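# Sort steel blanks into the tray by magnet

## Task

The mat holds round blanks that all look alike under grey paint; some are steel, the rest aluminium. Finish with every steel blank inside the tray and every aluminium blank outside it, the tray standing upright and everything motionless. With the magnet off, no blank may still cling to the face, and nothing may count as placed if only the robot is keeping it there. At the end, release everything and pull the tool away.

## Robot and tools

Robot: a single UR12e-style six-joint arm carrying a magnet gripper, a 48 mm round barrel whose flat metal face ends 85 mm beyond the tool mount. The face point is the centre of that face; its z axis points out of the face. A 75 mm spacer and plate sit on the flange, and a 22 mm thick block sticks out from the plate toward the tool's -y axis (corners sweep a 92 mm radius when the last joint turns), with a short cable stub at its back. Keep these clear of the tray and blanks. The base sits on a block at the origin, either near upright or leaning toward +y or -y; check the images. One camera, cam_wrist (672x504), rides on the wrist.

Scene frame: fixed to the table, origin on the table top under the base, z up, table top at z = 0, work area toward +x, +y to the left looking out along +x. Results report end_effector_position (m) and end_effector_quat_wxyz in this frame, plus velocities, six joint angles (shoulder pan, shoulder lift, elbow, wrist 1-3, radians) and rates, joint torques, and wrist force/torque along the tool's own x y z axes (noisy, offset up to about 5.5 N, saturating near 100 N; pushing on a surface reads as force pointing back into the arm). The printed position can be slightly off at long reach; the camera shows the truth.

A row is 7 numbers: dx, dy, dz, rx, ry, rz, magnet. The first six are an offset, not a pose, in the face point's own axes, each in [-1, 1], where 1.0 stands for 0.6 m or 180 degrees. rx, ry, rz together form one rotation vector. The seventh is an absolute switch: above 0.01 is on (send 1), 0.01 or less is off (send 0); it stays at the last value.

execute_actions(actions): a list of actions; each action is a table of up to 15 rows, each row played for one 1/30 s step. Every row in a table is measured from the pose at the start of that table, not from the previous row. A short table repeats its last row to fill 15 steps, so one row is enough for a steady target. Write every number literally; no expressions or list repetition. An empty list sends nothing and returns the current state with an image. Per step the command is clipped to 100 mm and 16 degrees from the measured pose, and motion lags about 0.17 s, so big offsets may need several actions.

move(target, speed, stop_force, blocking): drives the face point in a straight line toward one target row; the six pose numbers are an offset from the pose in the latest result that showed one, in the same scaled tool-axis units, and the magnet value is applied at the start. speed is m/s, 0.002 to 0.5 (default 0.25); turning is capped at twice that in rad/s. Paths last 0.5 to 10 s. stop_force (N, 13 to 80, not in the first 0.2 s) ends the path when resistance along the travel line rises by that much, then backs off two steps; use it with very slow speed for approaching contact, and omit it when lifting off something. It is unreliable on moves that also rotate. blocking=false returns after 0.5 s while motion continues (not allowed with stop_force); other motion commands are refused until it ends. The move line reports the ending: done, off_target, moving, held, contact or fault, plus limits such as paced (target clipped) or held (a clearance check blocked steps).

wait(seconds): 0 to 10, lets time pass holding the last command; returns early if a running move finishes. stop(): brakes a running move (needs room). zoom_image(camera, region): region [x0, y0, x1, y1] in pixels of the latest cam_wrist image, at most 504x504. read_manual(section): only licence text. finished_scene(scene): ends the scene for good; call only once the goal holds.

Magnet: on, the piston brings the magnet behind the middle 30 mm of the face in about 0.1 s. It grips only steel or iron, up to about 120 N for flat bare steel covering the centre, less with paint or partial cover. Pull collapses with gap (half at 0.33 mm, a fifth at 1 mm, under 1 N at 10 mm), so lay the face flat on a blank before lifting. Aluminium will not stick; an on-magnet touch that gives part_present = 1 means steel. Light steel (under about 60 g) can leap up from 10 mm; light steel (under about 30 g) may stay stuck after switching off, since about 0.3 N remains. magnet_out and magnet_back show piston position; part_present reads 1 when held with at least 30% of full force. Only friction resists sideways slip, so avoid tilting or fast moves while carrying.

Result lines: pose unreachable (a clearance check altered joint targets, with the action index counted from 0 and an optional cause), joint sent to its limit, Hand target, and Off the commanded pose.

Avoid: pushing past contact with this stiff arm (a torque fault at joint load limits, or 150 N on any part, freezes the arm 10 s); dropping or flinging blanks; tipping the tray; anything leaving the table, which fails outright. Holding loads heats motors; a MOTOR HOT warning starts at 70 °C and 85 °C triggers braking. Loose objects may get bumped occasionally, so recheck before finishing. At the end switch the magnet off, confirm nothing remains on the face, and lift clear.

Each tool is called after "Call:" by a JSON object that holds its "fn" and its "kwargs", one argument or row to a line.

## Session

Call:
{"fn": "execute_actions", "kwargs": {
  "actions": []
}}

Scene clock: 0.00 s.
end_effector_position=(+0.6339, +0.2755, +0.2457) magnet_out=0 magnet_back=1 part_present=0 end_effector_quat_wxyz=(+0.158, -0.138, +0.946, -0.247) end_effector_velocity=(+0.000, -0.001, -0.001) end_effector_angular_velocity=(+0.000, +0.001, -0.001)
Joint positions: [-0.203 -1.63   2.303 -2.563 -1.194  2.833]
Joint velocities: [ 0.     0.002  0.    -0.    -0.     0.   ]
Joint torques (N m, as the arm reports them, + toward a larger angle): no reading
Motor temperatures (°C, as the motors report them): [30 29 29 35 36 36]
Wrist force (N, on the end effector, along its own x y z axes, offset not removed): no reading
Wrist torque (N m, same axes, about the end effector's origin, offset not removed): no reading
Hand target: +0.634, +0.276, +0.246; +0.158, -0.138, +0.946, -0.247
camera_calibration (this result's frames):
cam_wrist: T_world_to_cam=[[-0.913894, -0.306148, -0.266592, 0.734151], [-0.219332, 0.924978, -0.310338, 0.013176], [0.341601, -0.225144, -0.912479, 0.149588], [0, 0, 0, 1]] pos_world=[0.622726, 0.24625, 0.336304]

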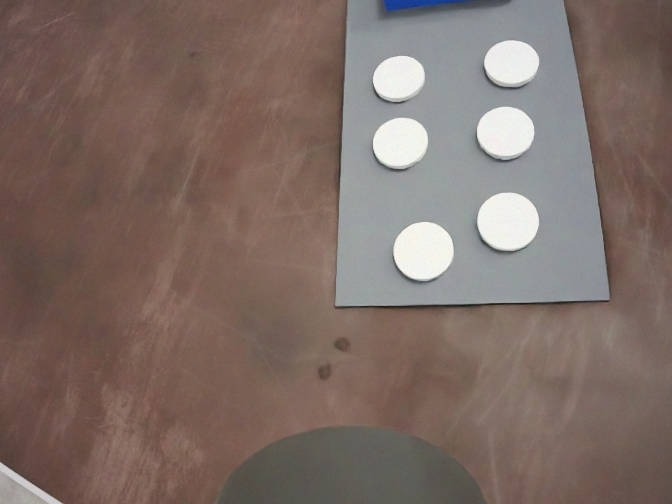

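Call:
{"fn": "move", "kwargs": {
  "target": [0.09,-0.682,-0.319,-0.047,0.2139,0.5724,0],
  "speed": 0.35
}}

Scene clock: 11.07 s.
end_effector_position=(+0.5893, -0.0051, +0.6011) magnet_out=0 magnet_back=1 part_present=0 end_effector_quat_wxyz=(+0.001, +0.707, +0.708, -0.001) end_effector_velocity=(-0.000, -0.002, +0.002) end_effector_angular_velocity=(+0.004, +0.001, -0.010)
Joint positions: [-0.898 -1.358  1.755 -1.289 -1.131  3.625]
Joint velocities: [-0.002  0.004 -0.005  0.006 -0.     0.006]
Joint torques (N m, as the arm reports them, + toward a larger angle): [-60.31   8.11 -51.63  -1.27   3.47   3.3 ]
Motor temperatures (°C, as the motors report them): [30 29 29 35 36 36]
Wrist force (N, on the end effector, along its own x y z axes, offset not removed): [-1.0 -1.2 -1.3]
Wrist torque (N m, same axes, about the end effector's origin, offset not removed): [0.16 0.07 0.01]
Hand target: +0.589, -0.005, +0.601; +0.001, +0.707, +0.707, -0.001
Off the commanded pose: 0.000 m, 0 deg.
move: done
camera_calibration (this result's frames):
cam_wrist: T_world_to_cam=[[0.0458968, 0.998804, -0.016832, -0.00680541], [0.975437, -0.0411763, 0.216394, -0.652425], [0.215442, -0.0263504, -0.976161, 0.539511], [0, 0, 0, 1]] pos_world=[0.520479, -0.00585086, 0.667716]

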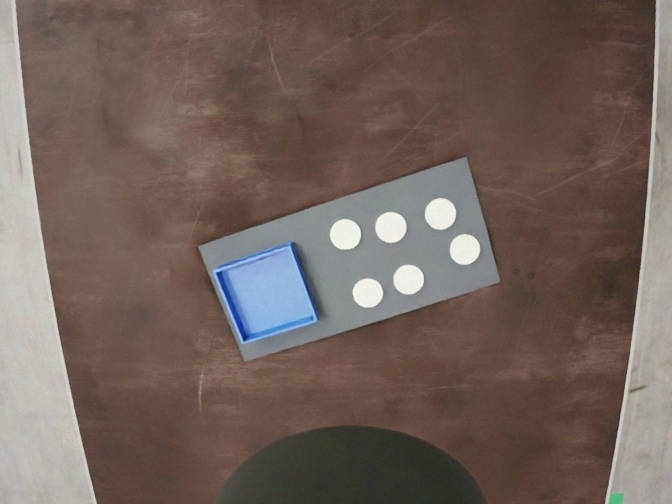

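Call:
{"fn": "move", "kwargs": {
  "target": [-0.005,0.088,0.885,0,0,0,0],
  "speed": 0.35
}}

Call:
{"fn": "move", "kwargs": {
  "target": [0,0,0.088,0,0,0,0]
}}

Call:
{"fn": "move", "kwargs": {
  "target": [0,0,0.03,0,0,0,1],
  "speed": 0.004,
  "stop_force": 15
}}

Scene clock: 16.33 s.
end_effector_position=(+0.6423, -0.0092, +0.0701) magnet_out=0 magnet_back=1 part_present=0 end_effector_quat_wxyz=(+0.001, +0.706, +0.708, -0.001) end_effector_velocity=(+0.002, +0.000, -0.001) end_effector_angular_velocity=(-0.003, -0.003, +0.002)
Joint positions: [-0.426 -0.999  2.233 -2.388 -0.879  4.102]
Joint velocities: [ 0.003  0.002 -0.001 -0.009  0.001  0.005]
Joint torques (N m, as the arm reports them, + toward a larger angle): [-34.96 -27.08 -33.21  -6.52   3.59   2.23]
Motor temperatures (°C, as the motors report them): [30 29 29 35 36 36]
Wrist force (N, on the end effector, along its own x y z axes, offset not removed): [2.9 -1.2 3.7]
Wrist torque (N m, same axes, about the end effector's origin, offset not removed): [0.11 -0.44 0.18]
Hand target: +0.642, -0.009, +0.070; +0.001, +0.706, +0.708, -0.001
Off the commanded pose: 0.000 m, 0 deg.
move: done
camera_calibration (this result's frames):
cam_wrist: T_world_to_cam=[[0.0454228, 0.998841, -0.0159119, -0.0138982], [0.975425, -0.0409089, 0.216502, -0.58933], [0.2156, -0.025355, -0.976152, 0.00954444], [0, 0, 0, 1]] pos_world=[0.57342, -0.00998471, 0.136687]

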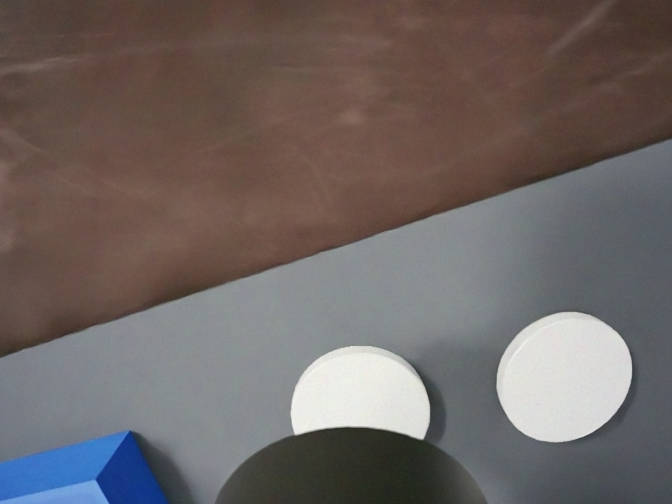

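Scene clock: 17.30 s.
end_effector_position=(+0.6422, -0.0092, +0.0175) magnet_out=0 magnet_back=1 part_present=0 end_effector_quat_wxyz=(+0.001, +0.706, +0.708, -0.001) end_effector_velocity=(+0.001, -0.000, -0.002) end_effector_angular_velocity=(-0.001, -0.002, +0.001)
Joint positions: [-0.372 -0.921  2.242 -2.517 -0.858  4.167]
Joint velocities: [ 0.003  0.005 -0.001 -0.009  0.001  0.005]
Joint torques (N m, as the arm reports them, + toward a larger angle): [-37.   -34.74 -30.68  -5.68   3.06   2.77]
Motor temperatures (°C, as the motors report them): [30 29 29 35 36 36]
Wrist force (N, on the end effector, along its own x y z axes, offset not removed): [-2.7 0.3 2.5]
Wrist torque (N m, same axes, about the end effector's origin, offset not removed): [0.05 0.17 0.19]
Hand target: +0.642, -0.009, +0.017; +0.001, +0.706, +0.708, -0.001
Off the commanded pose: 0.000 m, 0 deg.
move: done
camera_calibration (this result's frames):
cam_wrist: T_world_to_cam=[[0.0454225, 0.998844, -0.0157088, -0.0146879], [0.975457, -0.0409565, 0.216348, -0.577854], [0.215454, -0.0251503, -0.97619, -0.0416608], [0, 0, 0, 1]] pos_world=[0.573314, -0.0100437, 0.0841177]

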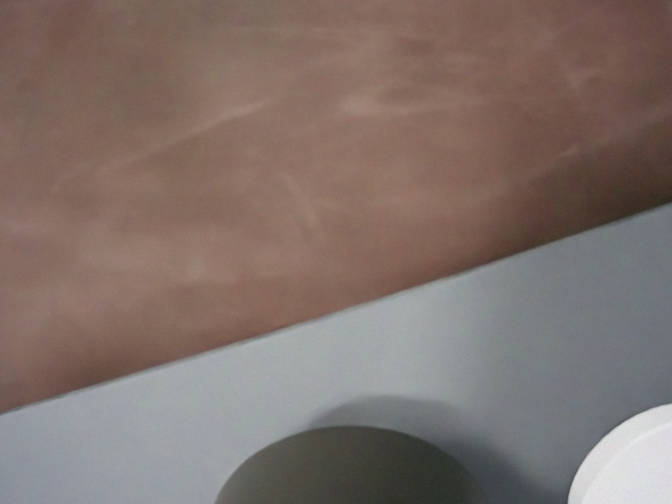

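Scene clock: 19.60 s.
end_effector_position=(+0.6422, -0.0092, +0.0098) magnet_out=1 magnet_back=0 part_present=0 end_effector_quat_wxyz=(+0.001, +0.706, +0.708, -0.001) end_effector_velocity=(-0.001, +0.000, +0.000) end_effector_angular_velocity=(+0.001, +0.002, +0.001)
Joint positions: [-0.364 -0.909  2.242 -2.536 -0.855  4.177]
Joint velocities: [-0.    -0.001 -0.     0.004  0.    -0.003]
Joint torques (N m, as the arm reports them, + toward a larger angle): [-47.38 -33.24 -14.49   1.87   1.01  -1.87]
Motor temperatures (°C, as the motors report them): [30 29 29 35 36 36]
Wrist force (N, on the end effector, along its own x y z axes, offset not removed): [-0.3 -16.3 -46.3]
Wrist torque (N m, same axes, about the end effector's origin, offset not removed): [-0.76 -0.13 0.12]
Hand target: +0.642, -0.009, +0.010; +0.001, +0.706, +0.708, -0.001
Off the commanded pose: 0.010 m, 0 deg.
move: contact
camera_calibration (this result's frames):
cam_wrist: T_world_to_cam=[[0.0453436, 0.998847, -0.0157488, -0.0147946], [0.97542, -0.0408661, 0.216531, -0.576241], [0.215638, -0.02518, -0.976149, -0.0492488], [0, 0, 0, 1]] pos_world=[0.573368, -0.0100113, 0.0764668]

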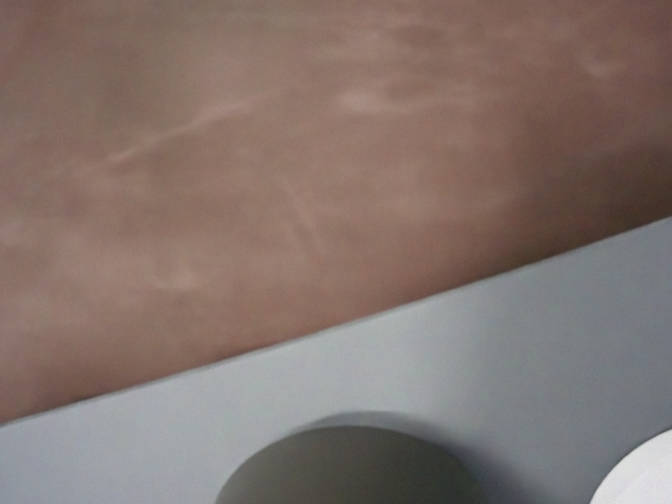

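Call:
{"fn": "move", "kwargs": {
  "target": [0,0,-0.07,0,0,0,1]
}}

Call:
{"fn": "move", "kwargs": {
  "target": [0.102,-0.024,0.058,0,0,0,0]
}}

Call:
{"fn": "move", "kwargs": {
  "target": [0,0,0.03,0,0,0,1],
  "speed": 0.004,
  "stop_force": 15
}}

Scene clock: 22.97 s.
end_effector_position=(+0.6422, -0.0091, +0.0516) magnet_out=1 magnet_back=0 part_present=0 end_effector_quat_wxyz=(+0.001, +0.706, +0.708, -0.001) end_effector_velocity=(-0.000, -0.000, +0.003) end_effector_angular_velocity=(+0.001, +0.001, +0.000)
Joint positions: [-0.407 -0.972  2.238 -2.434 -0.871  4.125]
Joint velocities: [-0.003 -0.004 -0.001  0.008 -0.001 -0.004]
Joint torques (N m, as the arm reports them, + toward a larger angle): [-66.14 -46.05 -33.48  -0.74  -3.95  -1.32]
Motor temperatures (°C, as the motors report them): [30 29 29 35 36 36]
Wrist force (N, on the end effector, along its own x y z axes, offset not removed): [-3.5 -1.6 2.6]
Wrist torque (N m, same axes, about the end effector's origin, offset not removed): [-0.13 0.22 0.18]
Hand target: +0.642, -0.009, +0.052; +0.001, +0.706, +0.708, -0.001
Off the commanded pose: 0.000 m, 0 deg.
move: done
camera_calibration (this result's frames):
cam_wrist: T_world_to_cam=[[0.0454004, 0.998843, -0.0158611, -0.0142192], [0.975404, -0.0408956, 0.216596, -0.585265], [0.215697, -0.0253045, -0.976133, -0.00855607], [0, 0, 0, 1]] pos_world=[0.573361, -0.00994859, 0.118188]

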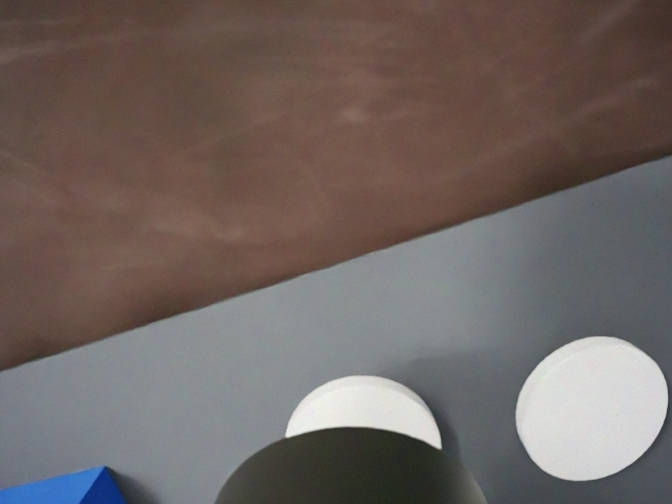

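Scene clock: 23.97 s.
end_effector_position=(+0.6278, +0.0518, +0.0168) magnet_out=0 magnet_back=1 part_present=0 end_effector_quat_wxyz=(+0.001, +0.706, +0.708, -0.001) end_effector_velocity=(-0.000, +0.002, -0.001) end_effector_angular_velocity=(-0.001, -0.000, -0.001)
Joint positions: [-0.315 -1.01   2.288 -2.521 -0.838  4.239]
Joint velocities: [ 0.004 -0.001  0.002 -0.005  0.001  0.007]
Joint torques (N m, as the arm reports them, + toward a larger angle): [-34.33 -51.18 -15.92  -6.02   3.03   3.03]
Motor temperatures (°C, as the motors report them): [30 29 29 35 36 36]
Wrist force (N, on the end effector, along its own x y z axes, offset not removed): [0.9 -1.9 -0.8]
Wrist torque (N m, same axes, about the end effector's origin, offset not removed): [-0.14 -0.31 0.18]
Hand target: +0.628, +0.052, +0.017; +0.001, +0.706, +0.708, -0.001
Off the commanded pose: 0.000 m, 0 deg.
move: done
camera_calibration (this result's frames):
cam_wrist: T_world_to_cam=[[0.0452944, 0.998852, -0.0156074, -0.0749077], [0.975422, -0.0408486, 0.216527, -0.561147], [0.215641, -0.0250312, -0.976152, -0.0378135], [0, 0, 0, 1]] pos_world=[0.558902, 0.0509531, 0.0834224]

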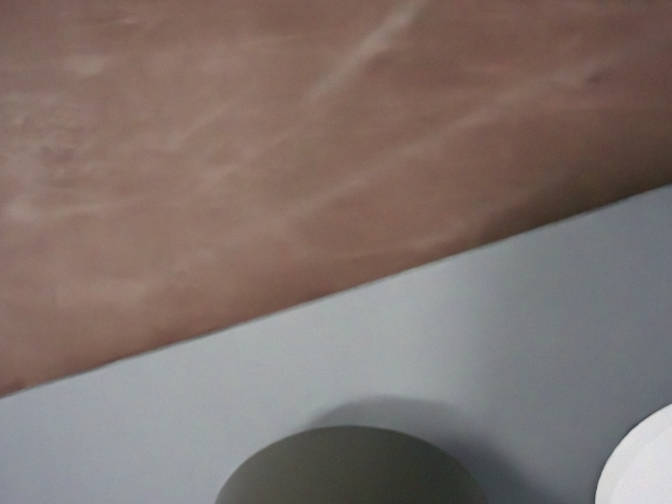

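Scene clock: 26.10 s.
end_effector_position=(+0.6278, +0.0518, +0.0098) magnet_out=1 magnet_back=0 part_present=1 end_effector_quat_wxyz=(+0.001, +0.706, +0.708, -0.000) end_effector_velocity=(-0.001, -0.000, -0.000) end_effector_angular_velocity=(+0.002, +0.003, -0.002)
Joint positions: [-0.307 -0.998  2.288 -2.54  -0.835  4.249]
Joint velocities: [-0.001 -0.    -0.     0.005  0.    -0.002]
Joint torques (N m, as the arm reports them, + toward a larger angle): [-46.11 -29.68 -14.77   2.05   1.09  -1.6 ]
Motor temperatures (°C, as the motors report them): [30 29 29 35 36 36]
Wrist force (N, on the end effector, along its own x y z axes, offset not removed): [-1.2 -17.0 -47.2]
Wrist torque (N m, same axes, about the end effector's origin, offset not removed): [-1.04 0.12 0.07]
Hand target: +0.628, +0.052, +0.010; +0.001, +0.706, +0.708, -0.001
Off the commanded pose: 0.011 m, 0 deg.
move: contact
camera_calibration (this result's frames):
cam_wrist: T_world_to_cam=[[0.0452363, 0.998854, -0.0156111, -0.0750251], [0.975394, -0.0407876, 0.216664, -0.55966], [0.215779, -0.025028, -0.976121, -0.0447341], [0, 0, 0, 1]] pos_world=[0.558935, 0.0509923, 0.0764208]

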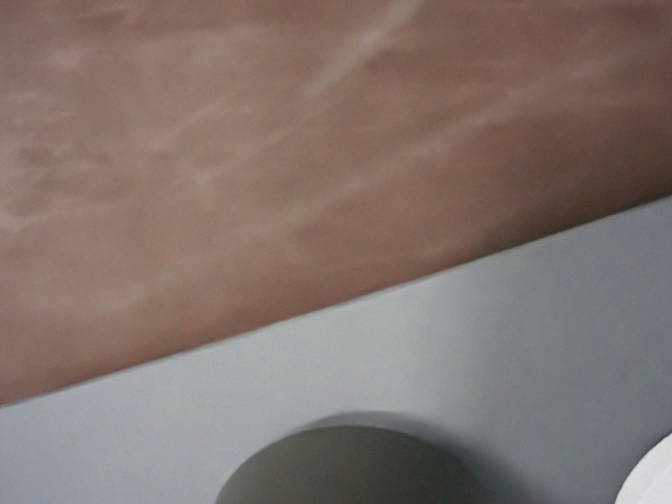

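S1 (.732,-.113), then P6 (.717,.018).

Call:
{"fn": "move", "kwargs": {
  "target": [0,0,-0.1,0,0,0,1]
}}

Call:
{"fn": "move", "kwargs": {
  "target": [-0.275,0.174,0,0,0,0,1]
}}

Call:
{"fn": "move", "kwargs": {
  "target": [0,0,0.08,0,0,0,1],
  "speed": 0.04,
  "stop_force": 15
}}

Call:
{"fn": "execute_actions", "kwargs": {
  "actions": [
    [[0,0,0,0,0,0,0]]
  ]
}}

Call:
{"fn": "move", "kwargs": {
  "target": [0,0,-0.08,0,0,0,0]
}}

Call:
{"fn": "move", "kwargs": {
  "target": [0.218,-0.025,0,0,0,0,0]
}}

Call:
{"fn": "move", "kwargs": {
  "target": [0,0,0.088,0,0,0,0]
}}

Call:
{"fn": "move", "kwargs": {
  "target": [0,0,0.03,0,0,0,1],
  "speed": 0.004,
  "stop_force": 15
}}

Scene clock: 36.50 s.
end_effector_position=(+0.6278, +0.0519, +0.0696) magnet_out=1 magnet_back=0 part_present=1 end_effector_quat_wxyz=(+0.001, +0.706, +0.708, -0.001) end_effector_velocity=(-0.000, -0.000, +0.002) end_effector_angular_velocity=(+0.001, +0.001, -0.000)
Joint positions: [-0.373 -1.092  2.279 -2.382 -0.858  4.167]
Joint velocities: [-0.003 -0.003 -0.001  0.008 -0.001 -0.004]
Joint torques (N m, as the arm reports them, + toward a larger angle): [-64.26 -44.14 -33.    -1.08  -3.51  -1.61]
Motor temperatures (°C, as the motors report them): [30 29 29 35 36 36]
Wrist force (N, on the end effector, along its own x y z axes, offset not removed): [1.6 -4.0 0.0]
Wrist torque (N m, same axes, about the end effector's origin, offset not removed): [-0.26 -0.31 0.21]
Hand target: +0.628, +0.052, +0.070; +0.001, +0.706, +0.708, -0.001
Off the commanded pose: 0.000 m, 0 deg.
move: done
camera_calibration (this result's frames):
cam_wrist: T_world_to_cam=[[0.0453088, 0.998848, -0.015774, -0.0741974], [0.975371, -0.0408207, 0.216762, -0.572592], [0.215868, -0.0252067, -0.976097, 0.0135806], [0, 0, 0, 1]] pos_world=[0.55892, 0.0510807, 0.136202]

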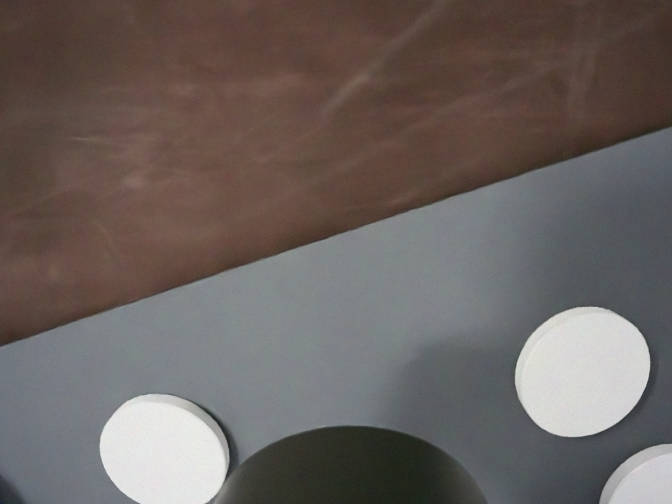

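Scene clock: 37.97 s.
end_effector_position=(+0.7323, -0.1127, +0.0699) magnet_out=1 magnet_back=0 part_present=1 end_effector_quat_wxyz=(+0.001, +0.706, +0.708, -0.001) end_effector_velocity=(+0.002, -0.002, +0.001) end_effector_angular_velocity=(-0.000, +0.000, -0.000)
Joint positions: [-0.461 -0.799  2.01  -2.338 -0.893  4.062]
Joint velocities: [-0.001  0.003 -0.005  0.002 -0.001 -0.001]
Joint torques (N m, as the arm reports them, + toward a larger angle): [-80.36 -39.06 -37.12  -2.07  -2.96  -1.17]
Motor temperatures (°C, as the motors report them): [30 29 29 35 36 36]
Wrist force (N, on the end effector, along its own x y z axes, offset not removed): [-2.8 1.0 1.2]
Wrist torque (N m, same axes, about the end effector's origin, offset not removed): [0.20 0.19 0.05]
Hand target: +0.733, -0.113, +0.070; +0.001, +0.706, +0.708, -0.001
Off the commanded pose: 0.000 m, 0 deg.
move: done
camera_calibration (this result's frames):
cam_wrist: T_world_to_cam=[[0.0453588, 0.998843, -0.0159512, 0.0854917], [0.975371, -0.0408313, 0.21676, -0.681276], [0.215858, -0.0253903, -0.976095, -0.0128802], [0, 0, 0, 1]] pos_world=[0.663399, -0.113537, 0.136464]

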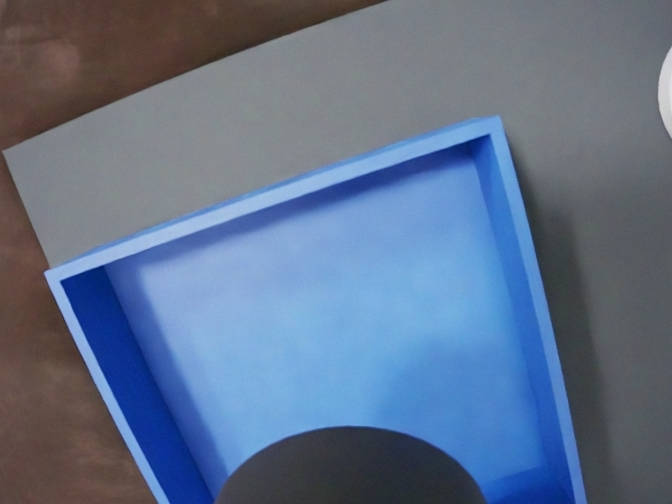

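Scene clock: 39.57 s.
end_effector_position=(+0.7323, -0.1128, +0.0221) magnet_out=1 magnet_back=0 part_present=1 end_effector_quat_wxyz=(+0.001, +0.706, +0.708, -0.001) end_effector_velocity=(-0.000, -0.000, -0.003) end_effector_angular_velocity=(+0.000, -0.000, +0.001)
Joint positions: [-0.419 -0.742  2.016 -2.432 -0.876  4.11 ]
Joint velocities: [ 0.003  0.004  0.    -0.007  0.001  0.002]
Joint torques (N m, as the arm reports them, + toward a larger angle): [-42.92 -40.11 -19.21  -6.95   2.81   2.79]
Motor temperatures (°C, as the motors report them): [30 29 29 35 36 36]
Wrist force (N, on the end effector, along its own x y z axes, offset not removed): [1.6 -1.2 -0.7]
Wrist torque (N m, same axes, about the end effector's origin, offset not removed): [0.02 -0.14 0.03]
Hand target: +0.732, -0.113, +0.022; +0.001, +0.706, +0.708, -0.001
Off the commanded pose: 0.000 m, 0 deg.
move: done
camera_calibration (this result's frames):
cam_wrist: T_world_to_cam=[[0.0453185, 0.998847, -0.0158591, 0.0848205], [0.975375, -0.0408122, 0.216746, -0.670935], [0.215848, -0.0252911, -0.976099, -0.0594654], [0, 0, 0, 1]] pos_world=[0.663405, -0.113609, 0.0887231]

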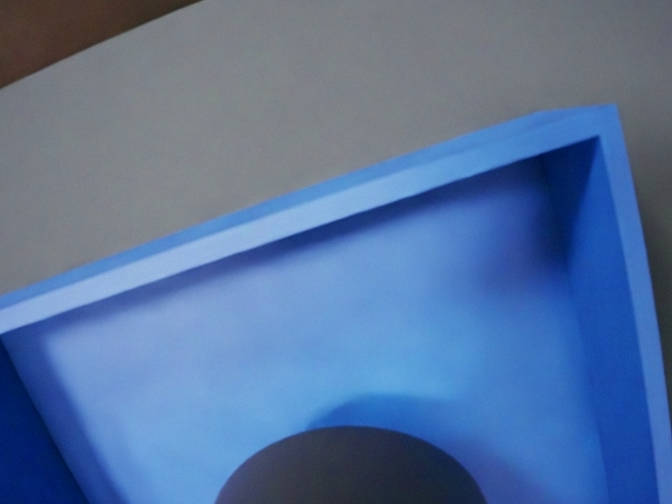

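Scene clock: 40.07 s.
end_effector_position=(+0.7323, -0.1128, +0.0220) magnet_out=0 magnet_back=1 part_present=0 end_effector_quat_wxyz=(+0.001, +0.706, +0.708, -0.001) end_effector_velocity=(-0.001, -0.001, -0.002) end_effector_angular_velocity=(+0.002, +0.002, -0.002)
Joint positions: [-0.419 -0.742  2.016 -2.433 -0.876  4.11 ]
Joint velocities: [ 0.     0.002  0.     0.001  0.    -0.001]
Joint torques (N m, as the arm reports them, + toward a larger angle): [-65.73 -60.61 -20.14  -0.8    0.88  -1.29]
Motor temperatures (°C, as the motors report them): [30 29 29 35 36 36]
Wrist force (N, on the end effector, along its own x y z axes, offset not removed): [-1.8 0.3 -1.1]
Wrist torque (N m, same axes, about the end effector's origin, offset not removed): [0.14 -0.05 0.04]
Hand target: +0.732, -0.113, +0.022; +0.001, +0.706, +0.708, -0.001
Off the commanded pose: 0.000 m, 0 deg.
Step readings (end_effector_position):
0: (+0.7323, -0.1128, +0.0221)
1: (+0.7323, -0.1128, +0.0220)
2: (+0.7323, -0.1128, +0.0220)
4: (+0.7323, -0.1128, +0.0220)
8: (+0.7323, -0.1128, +0.0220)
15: end_effector_position above
camera_calibration (this result's frames):
cam_wrist: T_world_to_cam=[[0.0453805, 0.998844, -0.0158267, 0.0847702], [0.975382, -0.040881, 0.216698, -0.670906], [0.215801, -0.0252709, -0.97611, -0.0595369], [0, 0, 0, 1]] pos_world=[0.663391, -0.113604, 0.088611]

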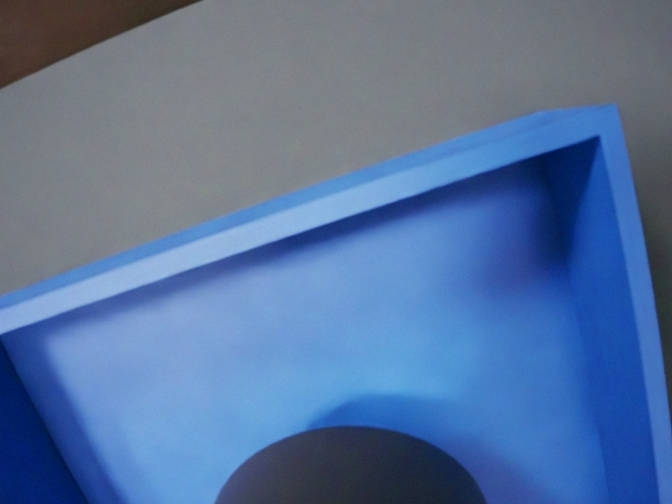

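Scene clock: 41.03 s.
end_effector_position=(+0.7323, -0.1127, +0.0698) magnet_out=0 magnet_back=1 part_present=0 end_effector_quat_wxyz=(+0.001, +0.706, +0.708, -0.001) end_effector_velocity=(-0.000, -0.000, +0.002) end_effector_angular_velocity=(+0.000, +0.001, -0.002)
Joint positions: [-0.461 -0.799  2.01  -2.339 -0.893  4.062]
Joint velocities: [-0.002 -0.002 -0.001  0.006 -0.002 -0.001]
Joint torques (N m, as the arm reports them, + toward a larger angle): [-73.75 -62.01 -35.39  -1.34  -3.26  -1.29]
Motor temperatures (°C, as the motors report them): [30 29 29 35 36 36]
Wrist force (N, on the end effector, along its own x y z axes, offset not removed): [-1.8 1.1 -0.1]
Wrist torque (N m, same axes, about the end effector's origin, offset not removed): [0.29 0.10 0.13]
Hand target: +0.732, -0.113, +0.070; +0.001, +0.706, +0.708, -0.001
Off the commanded pose: 0.000 m, 0 deg.
move: done
camera_calibration (this result's frames):
cam_wrist: T_world_to_cam=[[0.0454312, 0.998841, -0.0159212, 0.0854347], [0.975375, -0.0409094, 0.216726, -0.681241], [0.215823, -0.0253752, -0.976103, -0.0129358], [0, 0, 0, 1]] pos_world=[0.663375, -0.113533, 0.136376]

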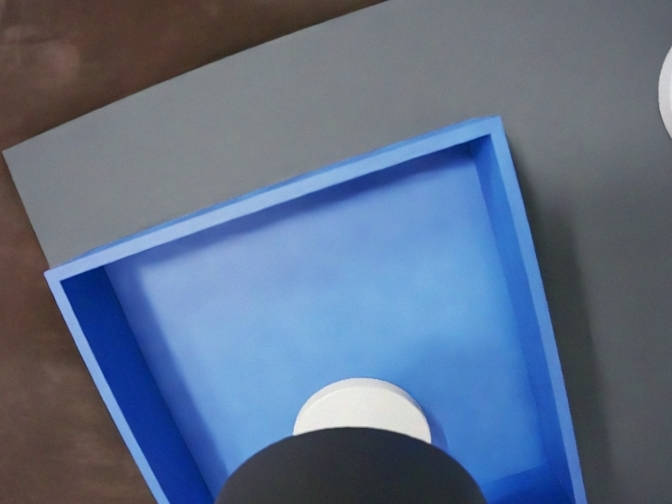

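Scene clock: 42.23 s.
end_effector_position=(+0.7171, +0.0179, +0.0695) magnet_out=0 magnet_back=1 part_present=0 end_effector_quat_wxyz=(+0.001, +0.706, +0.708, -0.000) end_effector_velocity=(-0.000, +0.003, +0.001) end_effector_angular_velocity=(-0.001, -0.000, +0.000)
Joint positions: [-0.354 -0.969  2.099 -2.341 -0.851  4.19 ]
Joint velocities: [ 0.002 -0.004  0.001  0.     0.     0.003]
Joint torques (N m, as the arm reports them, + toward a larger angle): [-39.81 -54.82 -22.69  -1.     2.93   1.79]
Motor temperatures (°C, as the motors report them): [30 29 29 35 36 36]
Wrist force (N, on the end effector, along its own x y z axes, offset not removed): [-0.5 -2.8 1.6]
Wrist torque (N m, same axes, about the end effector's origin, offset not removed): [-0.20 -0.05 0.02]
Hand target: +0.717, +0.018, +0.070; +0.001, +0.706, +0.708, -0.000
Off the commanded pose: 0.000 m, 0 deg.
move: done
camera_calibration (this result's frames):
cam_wrist: T_world_to_cam=[[0.0453554, 0.998848, -0.0156909, -0.0443254], [0.975375, -0.040885, 0.216731, -0.661014], [0.215839, -0.0251344, -0.976105, -0.00658525], [0, 0, 0, 1]] pos_world=[0.648168, 0.0170832, 0.136139]

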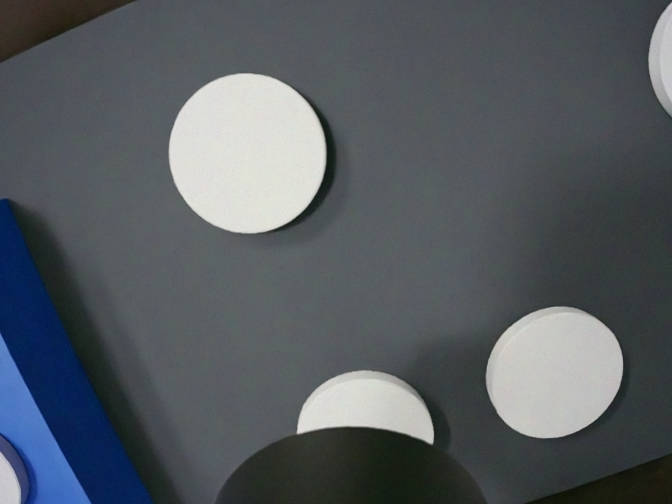

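Scene clock: 43.20 s.
end_effector_position=(+0.7170, +0.0179, +0.0170) magnet_out=0 magnet_back=1 part_present=0 end_effector_quat_wxyz=(+0.001, +0.706, +0.708, -0.000) end_effector_velocity=(+0.001, -0.000, -0.003) end_effector_angular_velocity=(-0.001, -0.001, -0.000)
Joint positions: [-0.304 -0.901  2.107 -2.458 -0.834  4.253]
Joint velocities: [ 0.003  0.004 -0.001 -0.008 -0.     0.005]
Joint torques (N m, as the arm reports them, + toward a larger angle): [-44.4  -34.09 -32.    -6.19   3.36   1.71]
Motor temperatures (°C, as the motors report them): [30 29 29 35 36 36]
Wrist force (N, on the end effector, along its own x y z axes, offset not removed): [-2.5 -1.0 -0.6]
Wrist torque (N m, same axes, about the end effector's origin, offset not removed): [0.02 0.07 0.22]
Hand target: +0.717, +0.018, +0.017; +0.001, +0.706, +0.708, -0.000
Off the commanded pose: 0.000 m, 0 deg.
move: done
camera_calibration (this result's frames):
cam_wrist: T_world_to_cam=[[0.0453522, 0.99885, -0.0155247, -0.0450986], [0.975403, -0.0409211, 0.216599, -0.649556], [0.215714, -0.0249661, -0.976137, -0.0577931], [0, 0, 0, 1]] pos_world=[0.648091, 0.0170233, 0.0835788]

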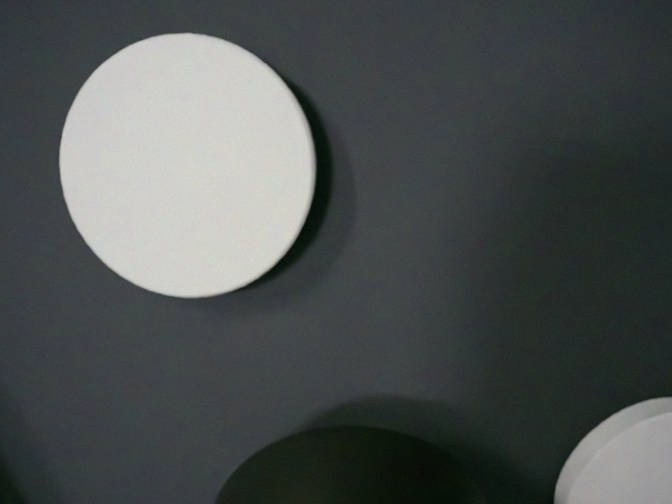

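Scene clock: 45.30 s.
end_effector_position=(+0.7170, +0.0179, +0.0101) magnet_out=1 magnet_back=0 part_present=1 end_effector_quat_wxyz=(+0.001, +0.706, +0.708, -0.000) end_effector_velocity=(-0.000, +0.000, +0.001) end_effector_angular_velocity=(-0.000, +0.002, +0.001)
Joint positions: [-0.297 -0.892  2.107 -2.474 -0.832  4.261]
Joint velocities: [-0.001 -0.002  0.     0.005 -0.001 -0.004]
Joint torques (N m, as the arm reports them, + toward a larger angle): [-52.4  -40.24 -16.93   0.29   1.31  -2.28]
Motor temperatures (°C, as the motors report them): [30 29 29 35 36 36]
Wrist force (N, on the end effector, along its own x y z axes, offset not removed): [0.1 -15.4 -42.8]
Wrist torque (N m, same axes, about the end effector's origin, offset not removed): [-0.75 0.08 0.09]
Hand target: +0.717, +0.018, +0.010; +0.001, +0.706, +0.708, -0.000
Off the commanded pose: 0.011 m, 0 deg.
move: contact
camera_calibration (this result's frames):
cam_wrist: T_world_to_cam=[[0.0452998, 0.998853, -0.0155435, -0.0452107], [0.97537, -0.0408617, 0.216758, -0.6481], [0.215874, -0.0249798, -0.976102, -0.064604], [0, 0, 0, 1]] pos_world=[0.648131, 0.0170626, 0.076718]

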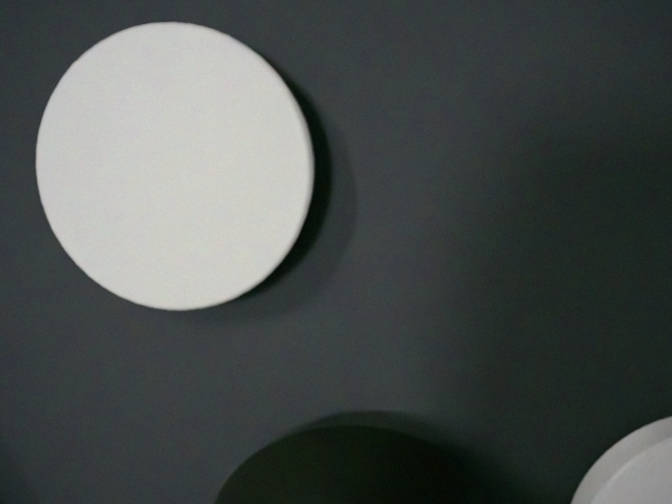

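Call:
{"fn": "move", "kwargs": {
  "target": [0,0,-0.1,0,0,0,1]
}}

Call:
{"fn": "move", "kwargs": {
  "target": [-0.218,0.025,0,0,0,0,1]
}}

Call:
{"fn": "move", "kwargs": {
  "target": [0,0,0.07,0,0,0,1],
  "speed": 0.08
}}

Call:
{"fn": "execute_actions", "kwargs": {
  "actions": [
    [[0,0,0,0,0,0,0]]
  ]
}}

Call:
{"fn": "move", "kwargs": {
  "target": [0,0,-0.07,0,0,0,0]
}}

Call:
{"fn": "move", "kwargs": {
  "target": [0.315,-0.052,0,0,0,0,0]
}}

Call:
{"fn": "move", "kwargs": {
  "target": [0,0,0.088,0,0,0,0]
}}

Call:
{"fn": "move", "kwargs": {
  "target": [0,0,0.03,0,0,0,1],
  "speed": 0.004,
  "stop_force": 15
}}

Scene clock: 50.27 s.
end_effector_position=(+0.7170, +0.0180, +0.0699) magnet_out=1 magnet_back=0 part_present=1 end_effector_quat_wxyz=(+0.001, +0.706, +0.708, -0.000) end_effector_velocity=(-0.000, -0.000, +0.002) end_effector_angular_velocity=(+0.000, +0.001, +0.002)
Joint positions: [-0.354 -0.97   2.099 -2.34  -0.851  4.19 ]
Joint velocities: [-0.002 -0.003 -0.001  0.007 -0.001 -0.005]
Joint torques (N m, as the arm reports them, + toward a larger angle): [-67.86 -54.18 -33.62  -2.34  -3.2   -2.07]
Motor temperatures (°C, as the motors report them): [30 29 29 35 36 36]
Wrist force (N, on the end effector, along its own x y z axes, offset not removed): [-1.0 -4.1 0.3]
Wrist torque (N m, same axes, about the end effector's origin, offset not removed): [-0.30 0.01 0.14]
Hand target: +0.717, +0.018, +0.070; +0.001, +0.706, +0.708, -0.000
Off the commanded pose: 0.000 m, 0 deg.
move: done
camera_calibration (this result's frames):
cam_wrist: T_world_to_cam=[[0.0453613, 0.998848, -0.0156749, -0.0443814], [0.975354, -0.0408918, 0.216821, -0.661033], [0.21593, -0.0251238, -0.976085, -0.00628275], [0, 0, 0, 1]] pos_world=[0.648111, 0.0171415, 0.136498]

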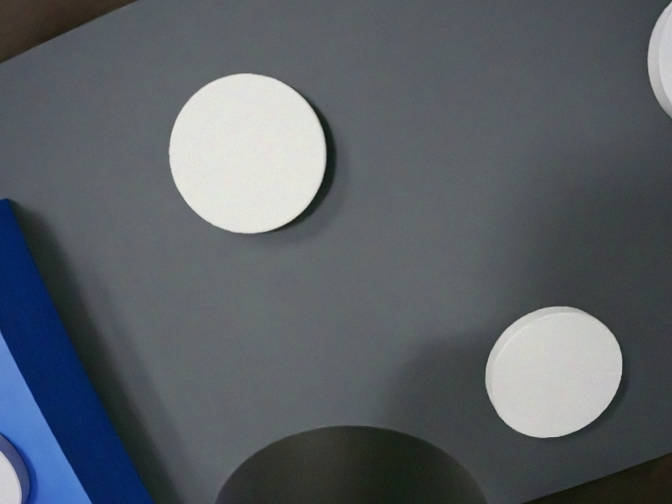

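Scene clock: 51.47 s.
end_effector_position=(+0.7322, -0.1127, +0.0701) magnet_out=1 magnet_back=0 part_present=1 end_effector_quat_wxyz=(+0.001, +0.706, +0.708, -0.001) end_effector_velocity=(+0.001, -0.002, +0.000) end_effector_angular_velocity=(+0.001, -0.001, -0.000)
Joint positions: [-0.461 -0.8    2.01  -2.338 -0.893  4.061]
Joint velocities: [-0.001  0.003 -0.003  0.001  0.    -0.001]
Joint torques (N m, as the arm reports them, + toward a larger angle): [-76.94 -33.17 -34.97  -1.5   -3.45  -1.27]
Motor temperatures (°C, as the motors report them): [30 29 29 35 36 36]
Wrist force (N, on the end effector, along its own x y z axes, offset not removed): [-1.9 -0.7 1.9]
Wrist torque (N m, same axes, about the end effector's origin, offset not removed): [0.00 0.06 0.17]
Hand target: +0.732, -0.113, +0.070; +0.001, +0.706, +0.708, -0.001
Off the commanded pose: 0.000 m, 0 deg.
move: done
camera_calibration (this result's frames):
cam_wrist: T_world_to_cam=[[0.0454202, 0.998842, -0.015888, 0.0853978], [0.975354, -0.0409034, 0.216819, -0.68121], [0.215918, -0.0253445, -0.976082, -0.0126418], [0, 0, 0, 1]] pos_world=[0.663272, -0.113483, 0.136717]

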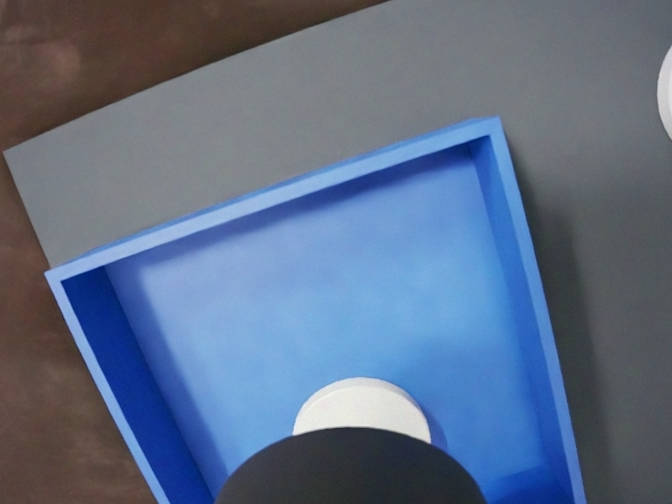

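Scene clock: 52.47 s.
end_effector_position=(+0.7321, -0.1127, +0.0284) magnet_out=1 magnet_back=0 part_present=1 end_effector_quat_wxyz=(+0.001, +0.706, +0.708, -0.001) end_effector_velocity=(-0.000, -0.000, -0.004) end_effector_angular_velocity=(+0.000, +0.001, -0.000)
Joint positions: [-0.425 -0.75   2.016 -2.42  -0.878  4.104]
Joint velocities: [ 0.003  0.005  0.    -0.006  0.001  0.003]
Joint torques (N m, as the arm reports them, + toward a larger angle): [-41.2  -35.08 -22.13  -6.7    2.67   2.26]
Motor temperatures (°C, as the motors report them): [30 29 29 35 36 36]
Wrist force (N, on the end effector, along its own x y z axes, offset not removed): [1.9 -1.5 -1.5]
Wrist torque (N m, same axes, about the end effector's origin, offset not removed): [0.01 -0.33 0.13]
Hand target: +0.732, -0.113, +0.028; +0.001, +0.706, +0.708, -0.001
Off the commanded pose: 0.000 m, 0 deg.
move: done
camera_calibration (this result's frames):
cam_wrist: T_world_to_cam=[[0.0453936, 0.998845, -0.0157801, 0.084797], [0.975366, -0.040902, 0.216769, -0.672148], [0.215873, -0.0252313, -0.976095, -0.0533097], [0, 0, 0, 1]] pos_world=[0.663249, -0.113536, 0.0950033]

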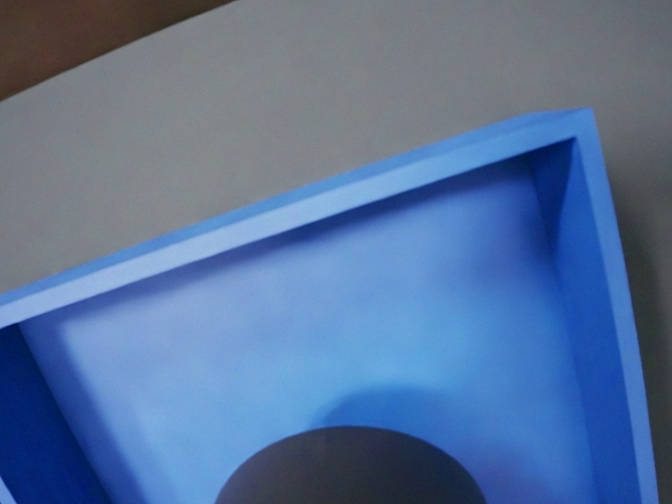

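Scene clock: 52.97 s.
end_effector_position=(+0.7321, -0.1127, +0.0283) magnet_out=0 magnet_back=1 part_present=0 end_effector_quat_wxyz=(+0.001, +0.706, +0.708, -0.001) end_effector_velocity=(-0.001, -0.000, -0.000) end_effector_angular_velocity=(+0.000, +0.002, -0.003)
Joint positions: [-0.425 -0.75   2.016 -2.42  -0.878  4.104]
Joint velocities: [-0.     0.001  0.     0.002 -0.001  0.001]
Joint torques (N m, as the arm reports them, + toward a larger angle): [-67.43 -62.9  -22.42  -0.87   0.92  -1.77]
Motor temperatures (°C, as the motors report them): [30 29 29 35 36 36]
Wrist force (N, on the end effector, along its own x y z axes, offset not removed): [-1.9 0.6 -3.2]
Wrist torque (N m, same axes, about the end effector's origin, offset not removed): [0.22 0.03 0.29]
Hand target: +0.732, -0.113, +0.028; +0.001, +0.706, +0.708, -0.001
Off the commanded pose: 0.000 m, 0 deg.
Step readings (end_effector_position):
0: (+0.7321, -0.1127, +0.0284)
1: (+0.7321, -0.1127, +0.0283)
2: (+0.7321, -0.1127, +0.0283)
4: (+0.7321, -0.1127, +0.0283)
8: (+0.7321, -0.1127, +0.0283)
15: end_effector_position above
camera_calibration (this result's frames):
cam_wrist: T_world_to_cam=[[0.0454738, 0.998842, -0.0157351, 0.0847328], [0.975377, -0.0409917, 0.216702, -0.672121], [0.215806, -0.0252019, -0.976111, -0.0533763], [0, 0, 0, 1]] pos_world=[0.663237, -0.113531, 0.0948818]

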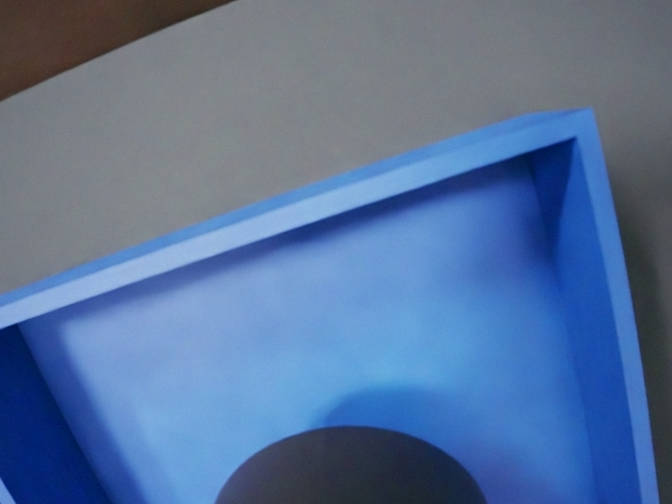

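Scene clock: 53.90 s.
end_effector_position=(+0.7321, -0.1127, +0.0700) magnet_out=0 magnet_back=1 part_present=0 end_effector_quat_wxyz=(+0.001, +0.706, +0.708, -0.001) end_effector_velocity=(-0.000, -0.000, +0.002) end_effector_angular_velocity=(+0.001, +0.001, +0.001)
Joint positions: [-0.461 -0.8    2.01  -2.338 -0.893  4.061]
Joint velocities: [-0.002 -0.003 -0.001  0.007 -0.001 -0.004]
Joint torques (N m, as the arm reports them, + toward a larger angle): [-74.21 -64.01 -36.92  -1.2   -2.78  -1.75]
Motor temperatures (°C, as the motors report them): [30 29 29 35 36 36]
Wrist force (N, on the end effector, along its own x y z axes, offset not removed): [-2.8 -2.2 -2.5]
Wrist torque (N m, same axes, about the end effector's origin, offset not removed): [-0.16 0.10 0.21]
Hand target: +0.732, -0.113, +0.070; +0.001, +0.706, +0.708, -0.001
Off the commanded pose: 0.000 m, 0 deg.
move: done
camera_calibration (this result's frames):
cam_wrist: T_world_to_cam=[[0.0455212, 0.998838, -0.0158216, 0.0853109], [0.975369, -0.0410185, 0.216734, -0.681147], [0.215833, -0.0252979, -0.976103, -0.0126774], [0, 0, 0, 1]] pos_world=[0.663222, -0.113472, 0.136603]

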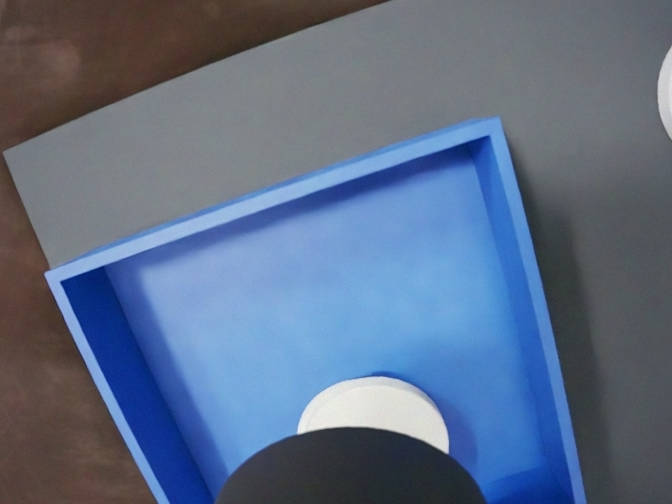

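Scene clock: 55.33 s.
end_effector_position=(+0.7006, +0.0762, +0.0697) magnet_out=0 magnet_back=1 part_present=0 end_effector_quat_wxyz=(+0.001, +0.706, +0.708, -0.000) end_effector_velocity=(-0.001, +0.002, -0.000) end_effector_angular_velocity=(+0.000, +0.001, +0.000)
Joint positions: [-0.307 -1.053  2.144 -2.341 -0.835  4.249]
Joint velocities: [ 0.002 -0.003  0.001  0.001  0.001  0.002]
Joint torques (N m, as the arm reports them, + toward a larger angle): [-35.75 -50.82 -19.04  -1.15   3.42   1.92]
Motor temperatures (°C, as the motors report them): [30 29 29 35 36 36]
Wrist force (N, on the end effector, along its own x y z axes, offset not removed): [-0.4 -3.7 -1.3]
Wrist torque (N m, same axes, about the end effector's origin, offset not removed): [-0.28 0.01 0.12]
Hand target: +0.701, +0.077, +0.070; +0.001, +0.706, +0.708, -0.000
Off the commanded pose: 0.000 m, 0 deg.
move: done
camera_calibration (this result's frames):
cam_wrist: T_world_to_cam=[[0.0454239, 0.998848, -0.015498, -0.101873], [0.975368, -0.0409932, 0.21674, -0.642622], [0.215855, -0.0249615, -0.976106, -0.0014385], [0, 0, 0, 1]] pos_world=[0.631731, 0.0753761, 0.136299]

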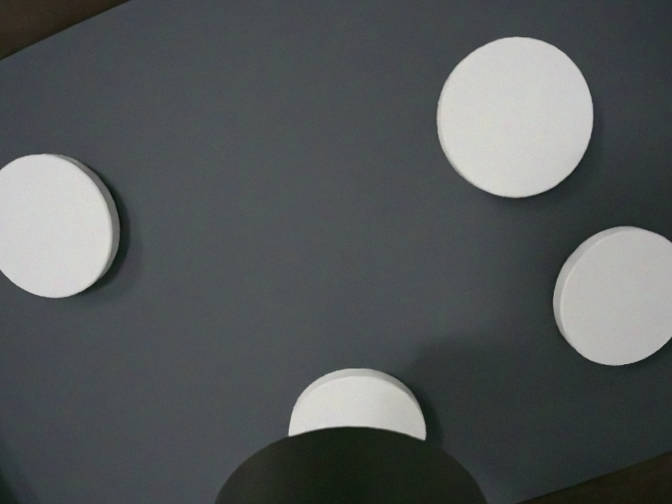

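Scene clock: 56.30 s.
end_effector_position=(+0.7005, +0.0762, +0.0171) magnet_out=0 magnet_back=1 part_present=0 end_effector_quat_wxyz=(+0.001, +0.706, +0.708, -0.000) end_effector_velocity=(+0.001, +0.000, -0.002) end_effector_angular_velocity=(-0.001, -0.001, -0.001)
Joint positions: [-0.255 -0.981  2.152 -2.466 -0.82   4.317]
Joint velocities: [ 0.003  0.004 -0.001 -0.008  0.001  0.006]
Joint torques (N m, as the arm reports them, + toward a larger angle): [-37.53 -32.51 -30.35  -6.39   3.5    2.82]
Motor temperatures (°C, as the motors report them): [30 29 29 35 36 36]
Wrist force (N, on the end effector, along its own x y z axes, offset not removed): [-5.3 -2.8 -0.8]
Wrist torque (N m, same axes, about the end effector's origin, offset not removed): [-0.15 0.51 0.10]
Hand target: +0.701, +0.076, +0.017; +0.001, +0.706, +0.708, -0.000
Off the commanded pose: 0.000 m, 0 deg.
move: done
camera_calibration (this result's frames):
cam_wrist: T_world_to_cam=[[0.0454403, 0.99885, -0.0153206, -0.10265], [0.975404, -0.0410519, 0.216568, -0.631139], [0.21569, -0.0247847, -0.976147, -0.0526336], [0, 0, 0, 1]] pos_world=[0.631632, 0.0753174, 0.0837336]

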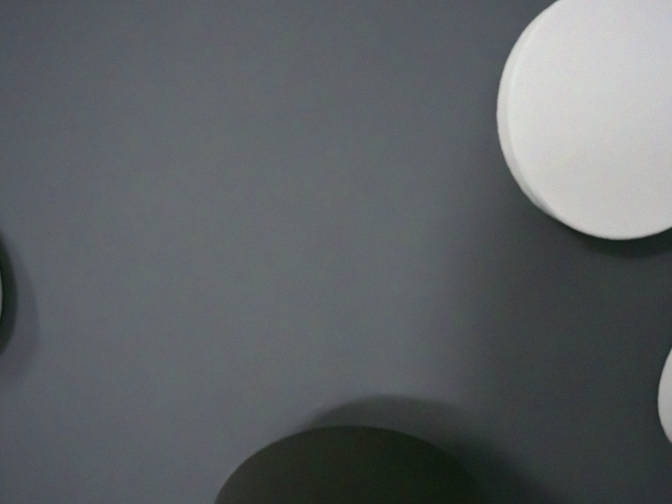

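Scene clock: 58.47 s.
end_effector_position=(+0.7006, +0.0762, +0.0100) magnet_out=1 magnet_back=0 part_present=1 end_effector_quat_wxyz=(+0.001, +0.706, +0.708, -0.000) end_effector_velocity=(-0.001, -0.000, +0.000) end_effector_angular_velocity=(-0.000, +0.002, -0.001)
Joint positions: [-0.248 -0.971  2.152 -2.483 -0.818  4.326]
Joint velocities: [-0.001 -0.     0.     0.004 -0.001 -0.002]
Joint torques (N m, as the arm reports them, + toward a larger angle): [-49.59 -36.04 -15.77   1.14   1.8   -1.59]
Motor temperatures (°C, as the motors report them): [30 29 29 35 36 36]
Wrist force (N, on the end effector, along its own x y z axes, offset not removed): [-4.1 -19.4 -48.4]
Wrist torque (N m, same axes, about the end effector's origin, offset not removed): [-1.31 0.27 0.22]
Hand target: +0.701, +0.076, +0.010; +0.001, +0.706, +0.708, -0.000
Off the commanded pose: 0.011 m, 0 deg.
move: contact
camera_calibration (this result's frames):
cam_wrist: T_world_to_cam=[[0.0453768, 0.998852, -0.0153369, -0.10276], [0.975372, -0.0409823, 0.216727, -0.629627], [0.215849, -0.0247936, -0.976112, -0.0596968], [0, 0, 0, 1]] pos_world=[0.631669, 0.0753588, 0.0766102]

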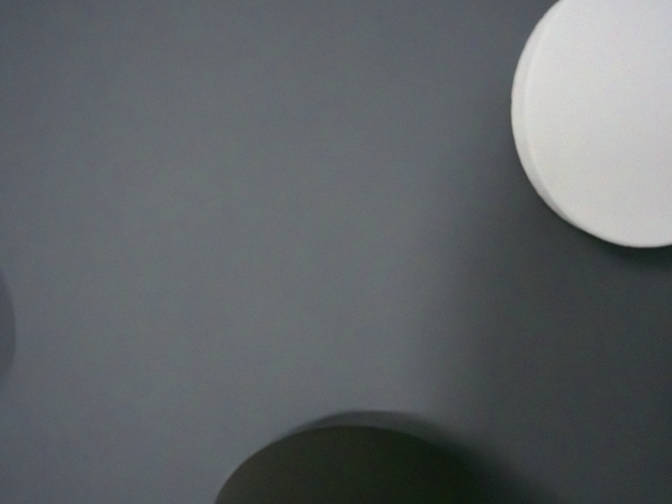

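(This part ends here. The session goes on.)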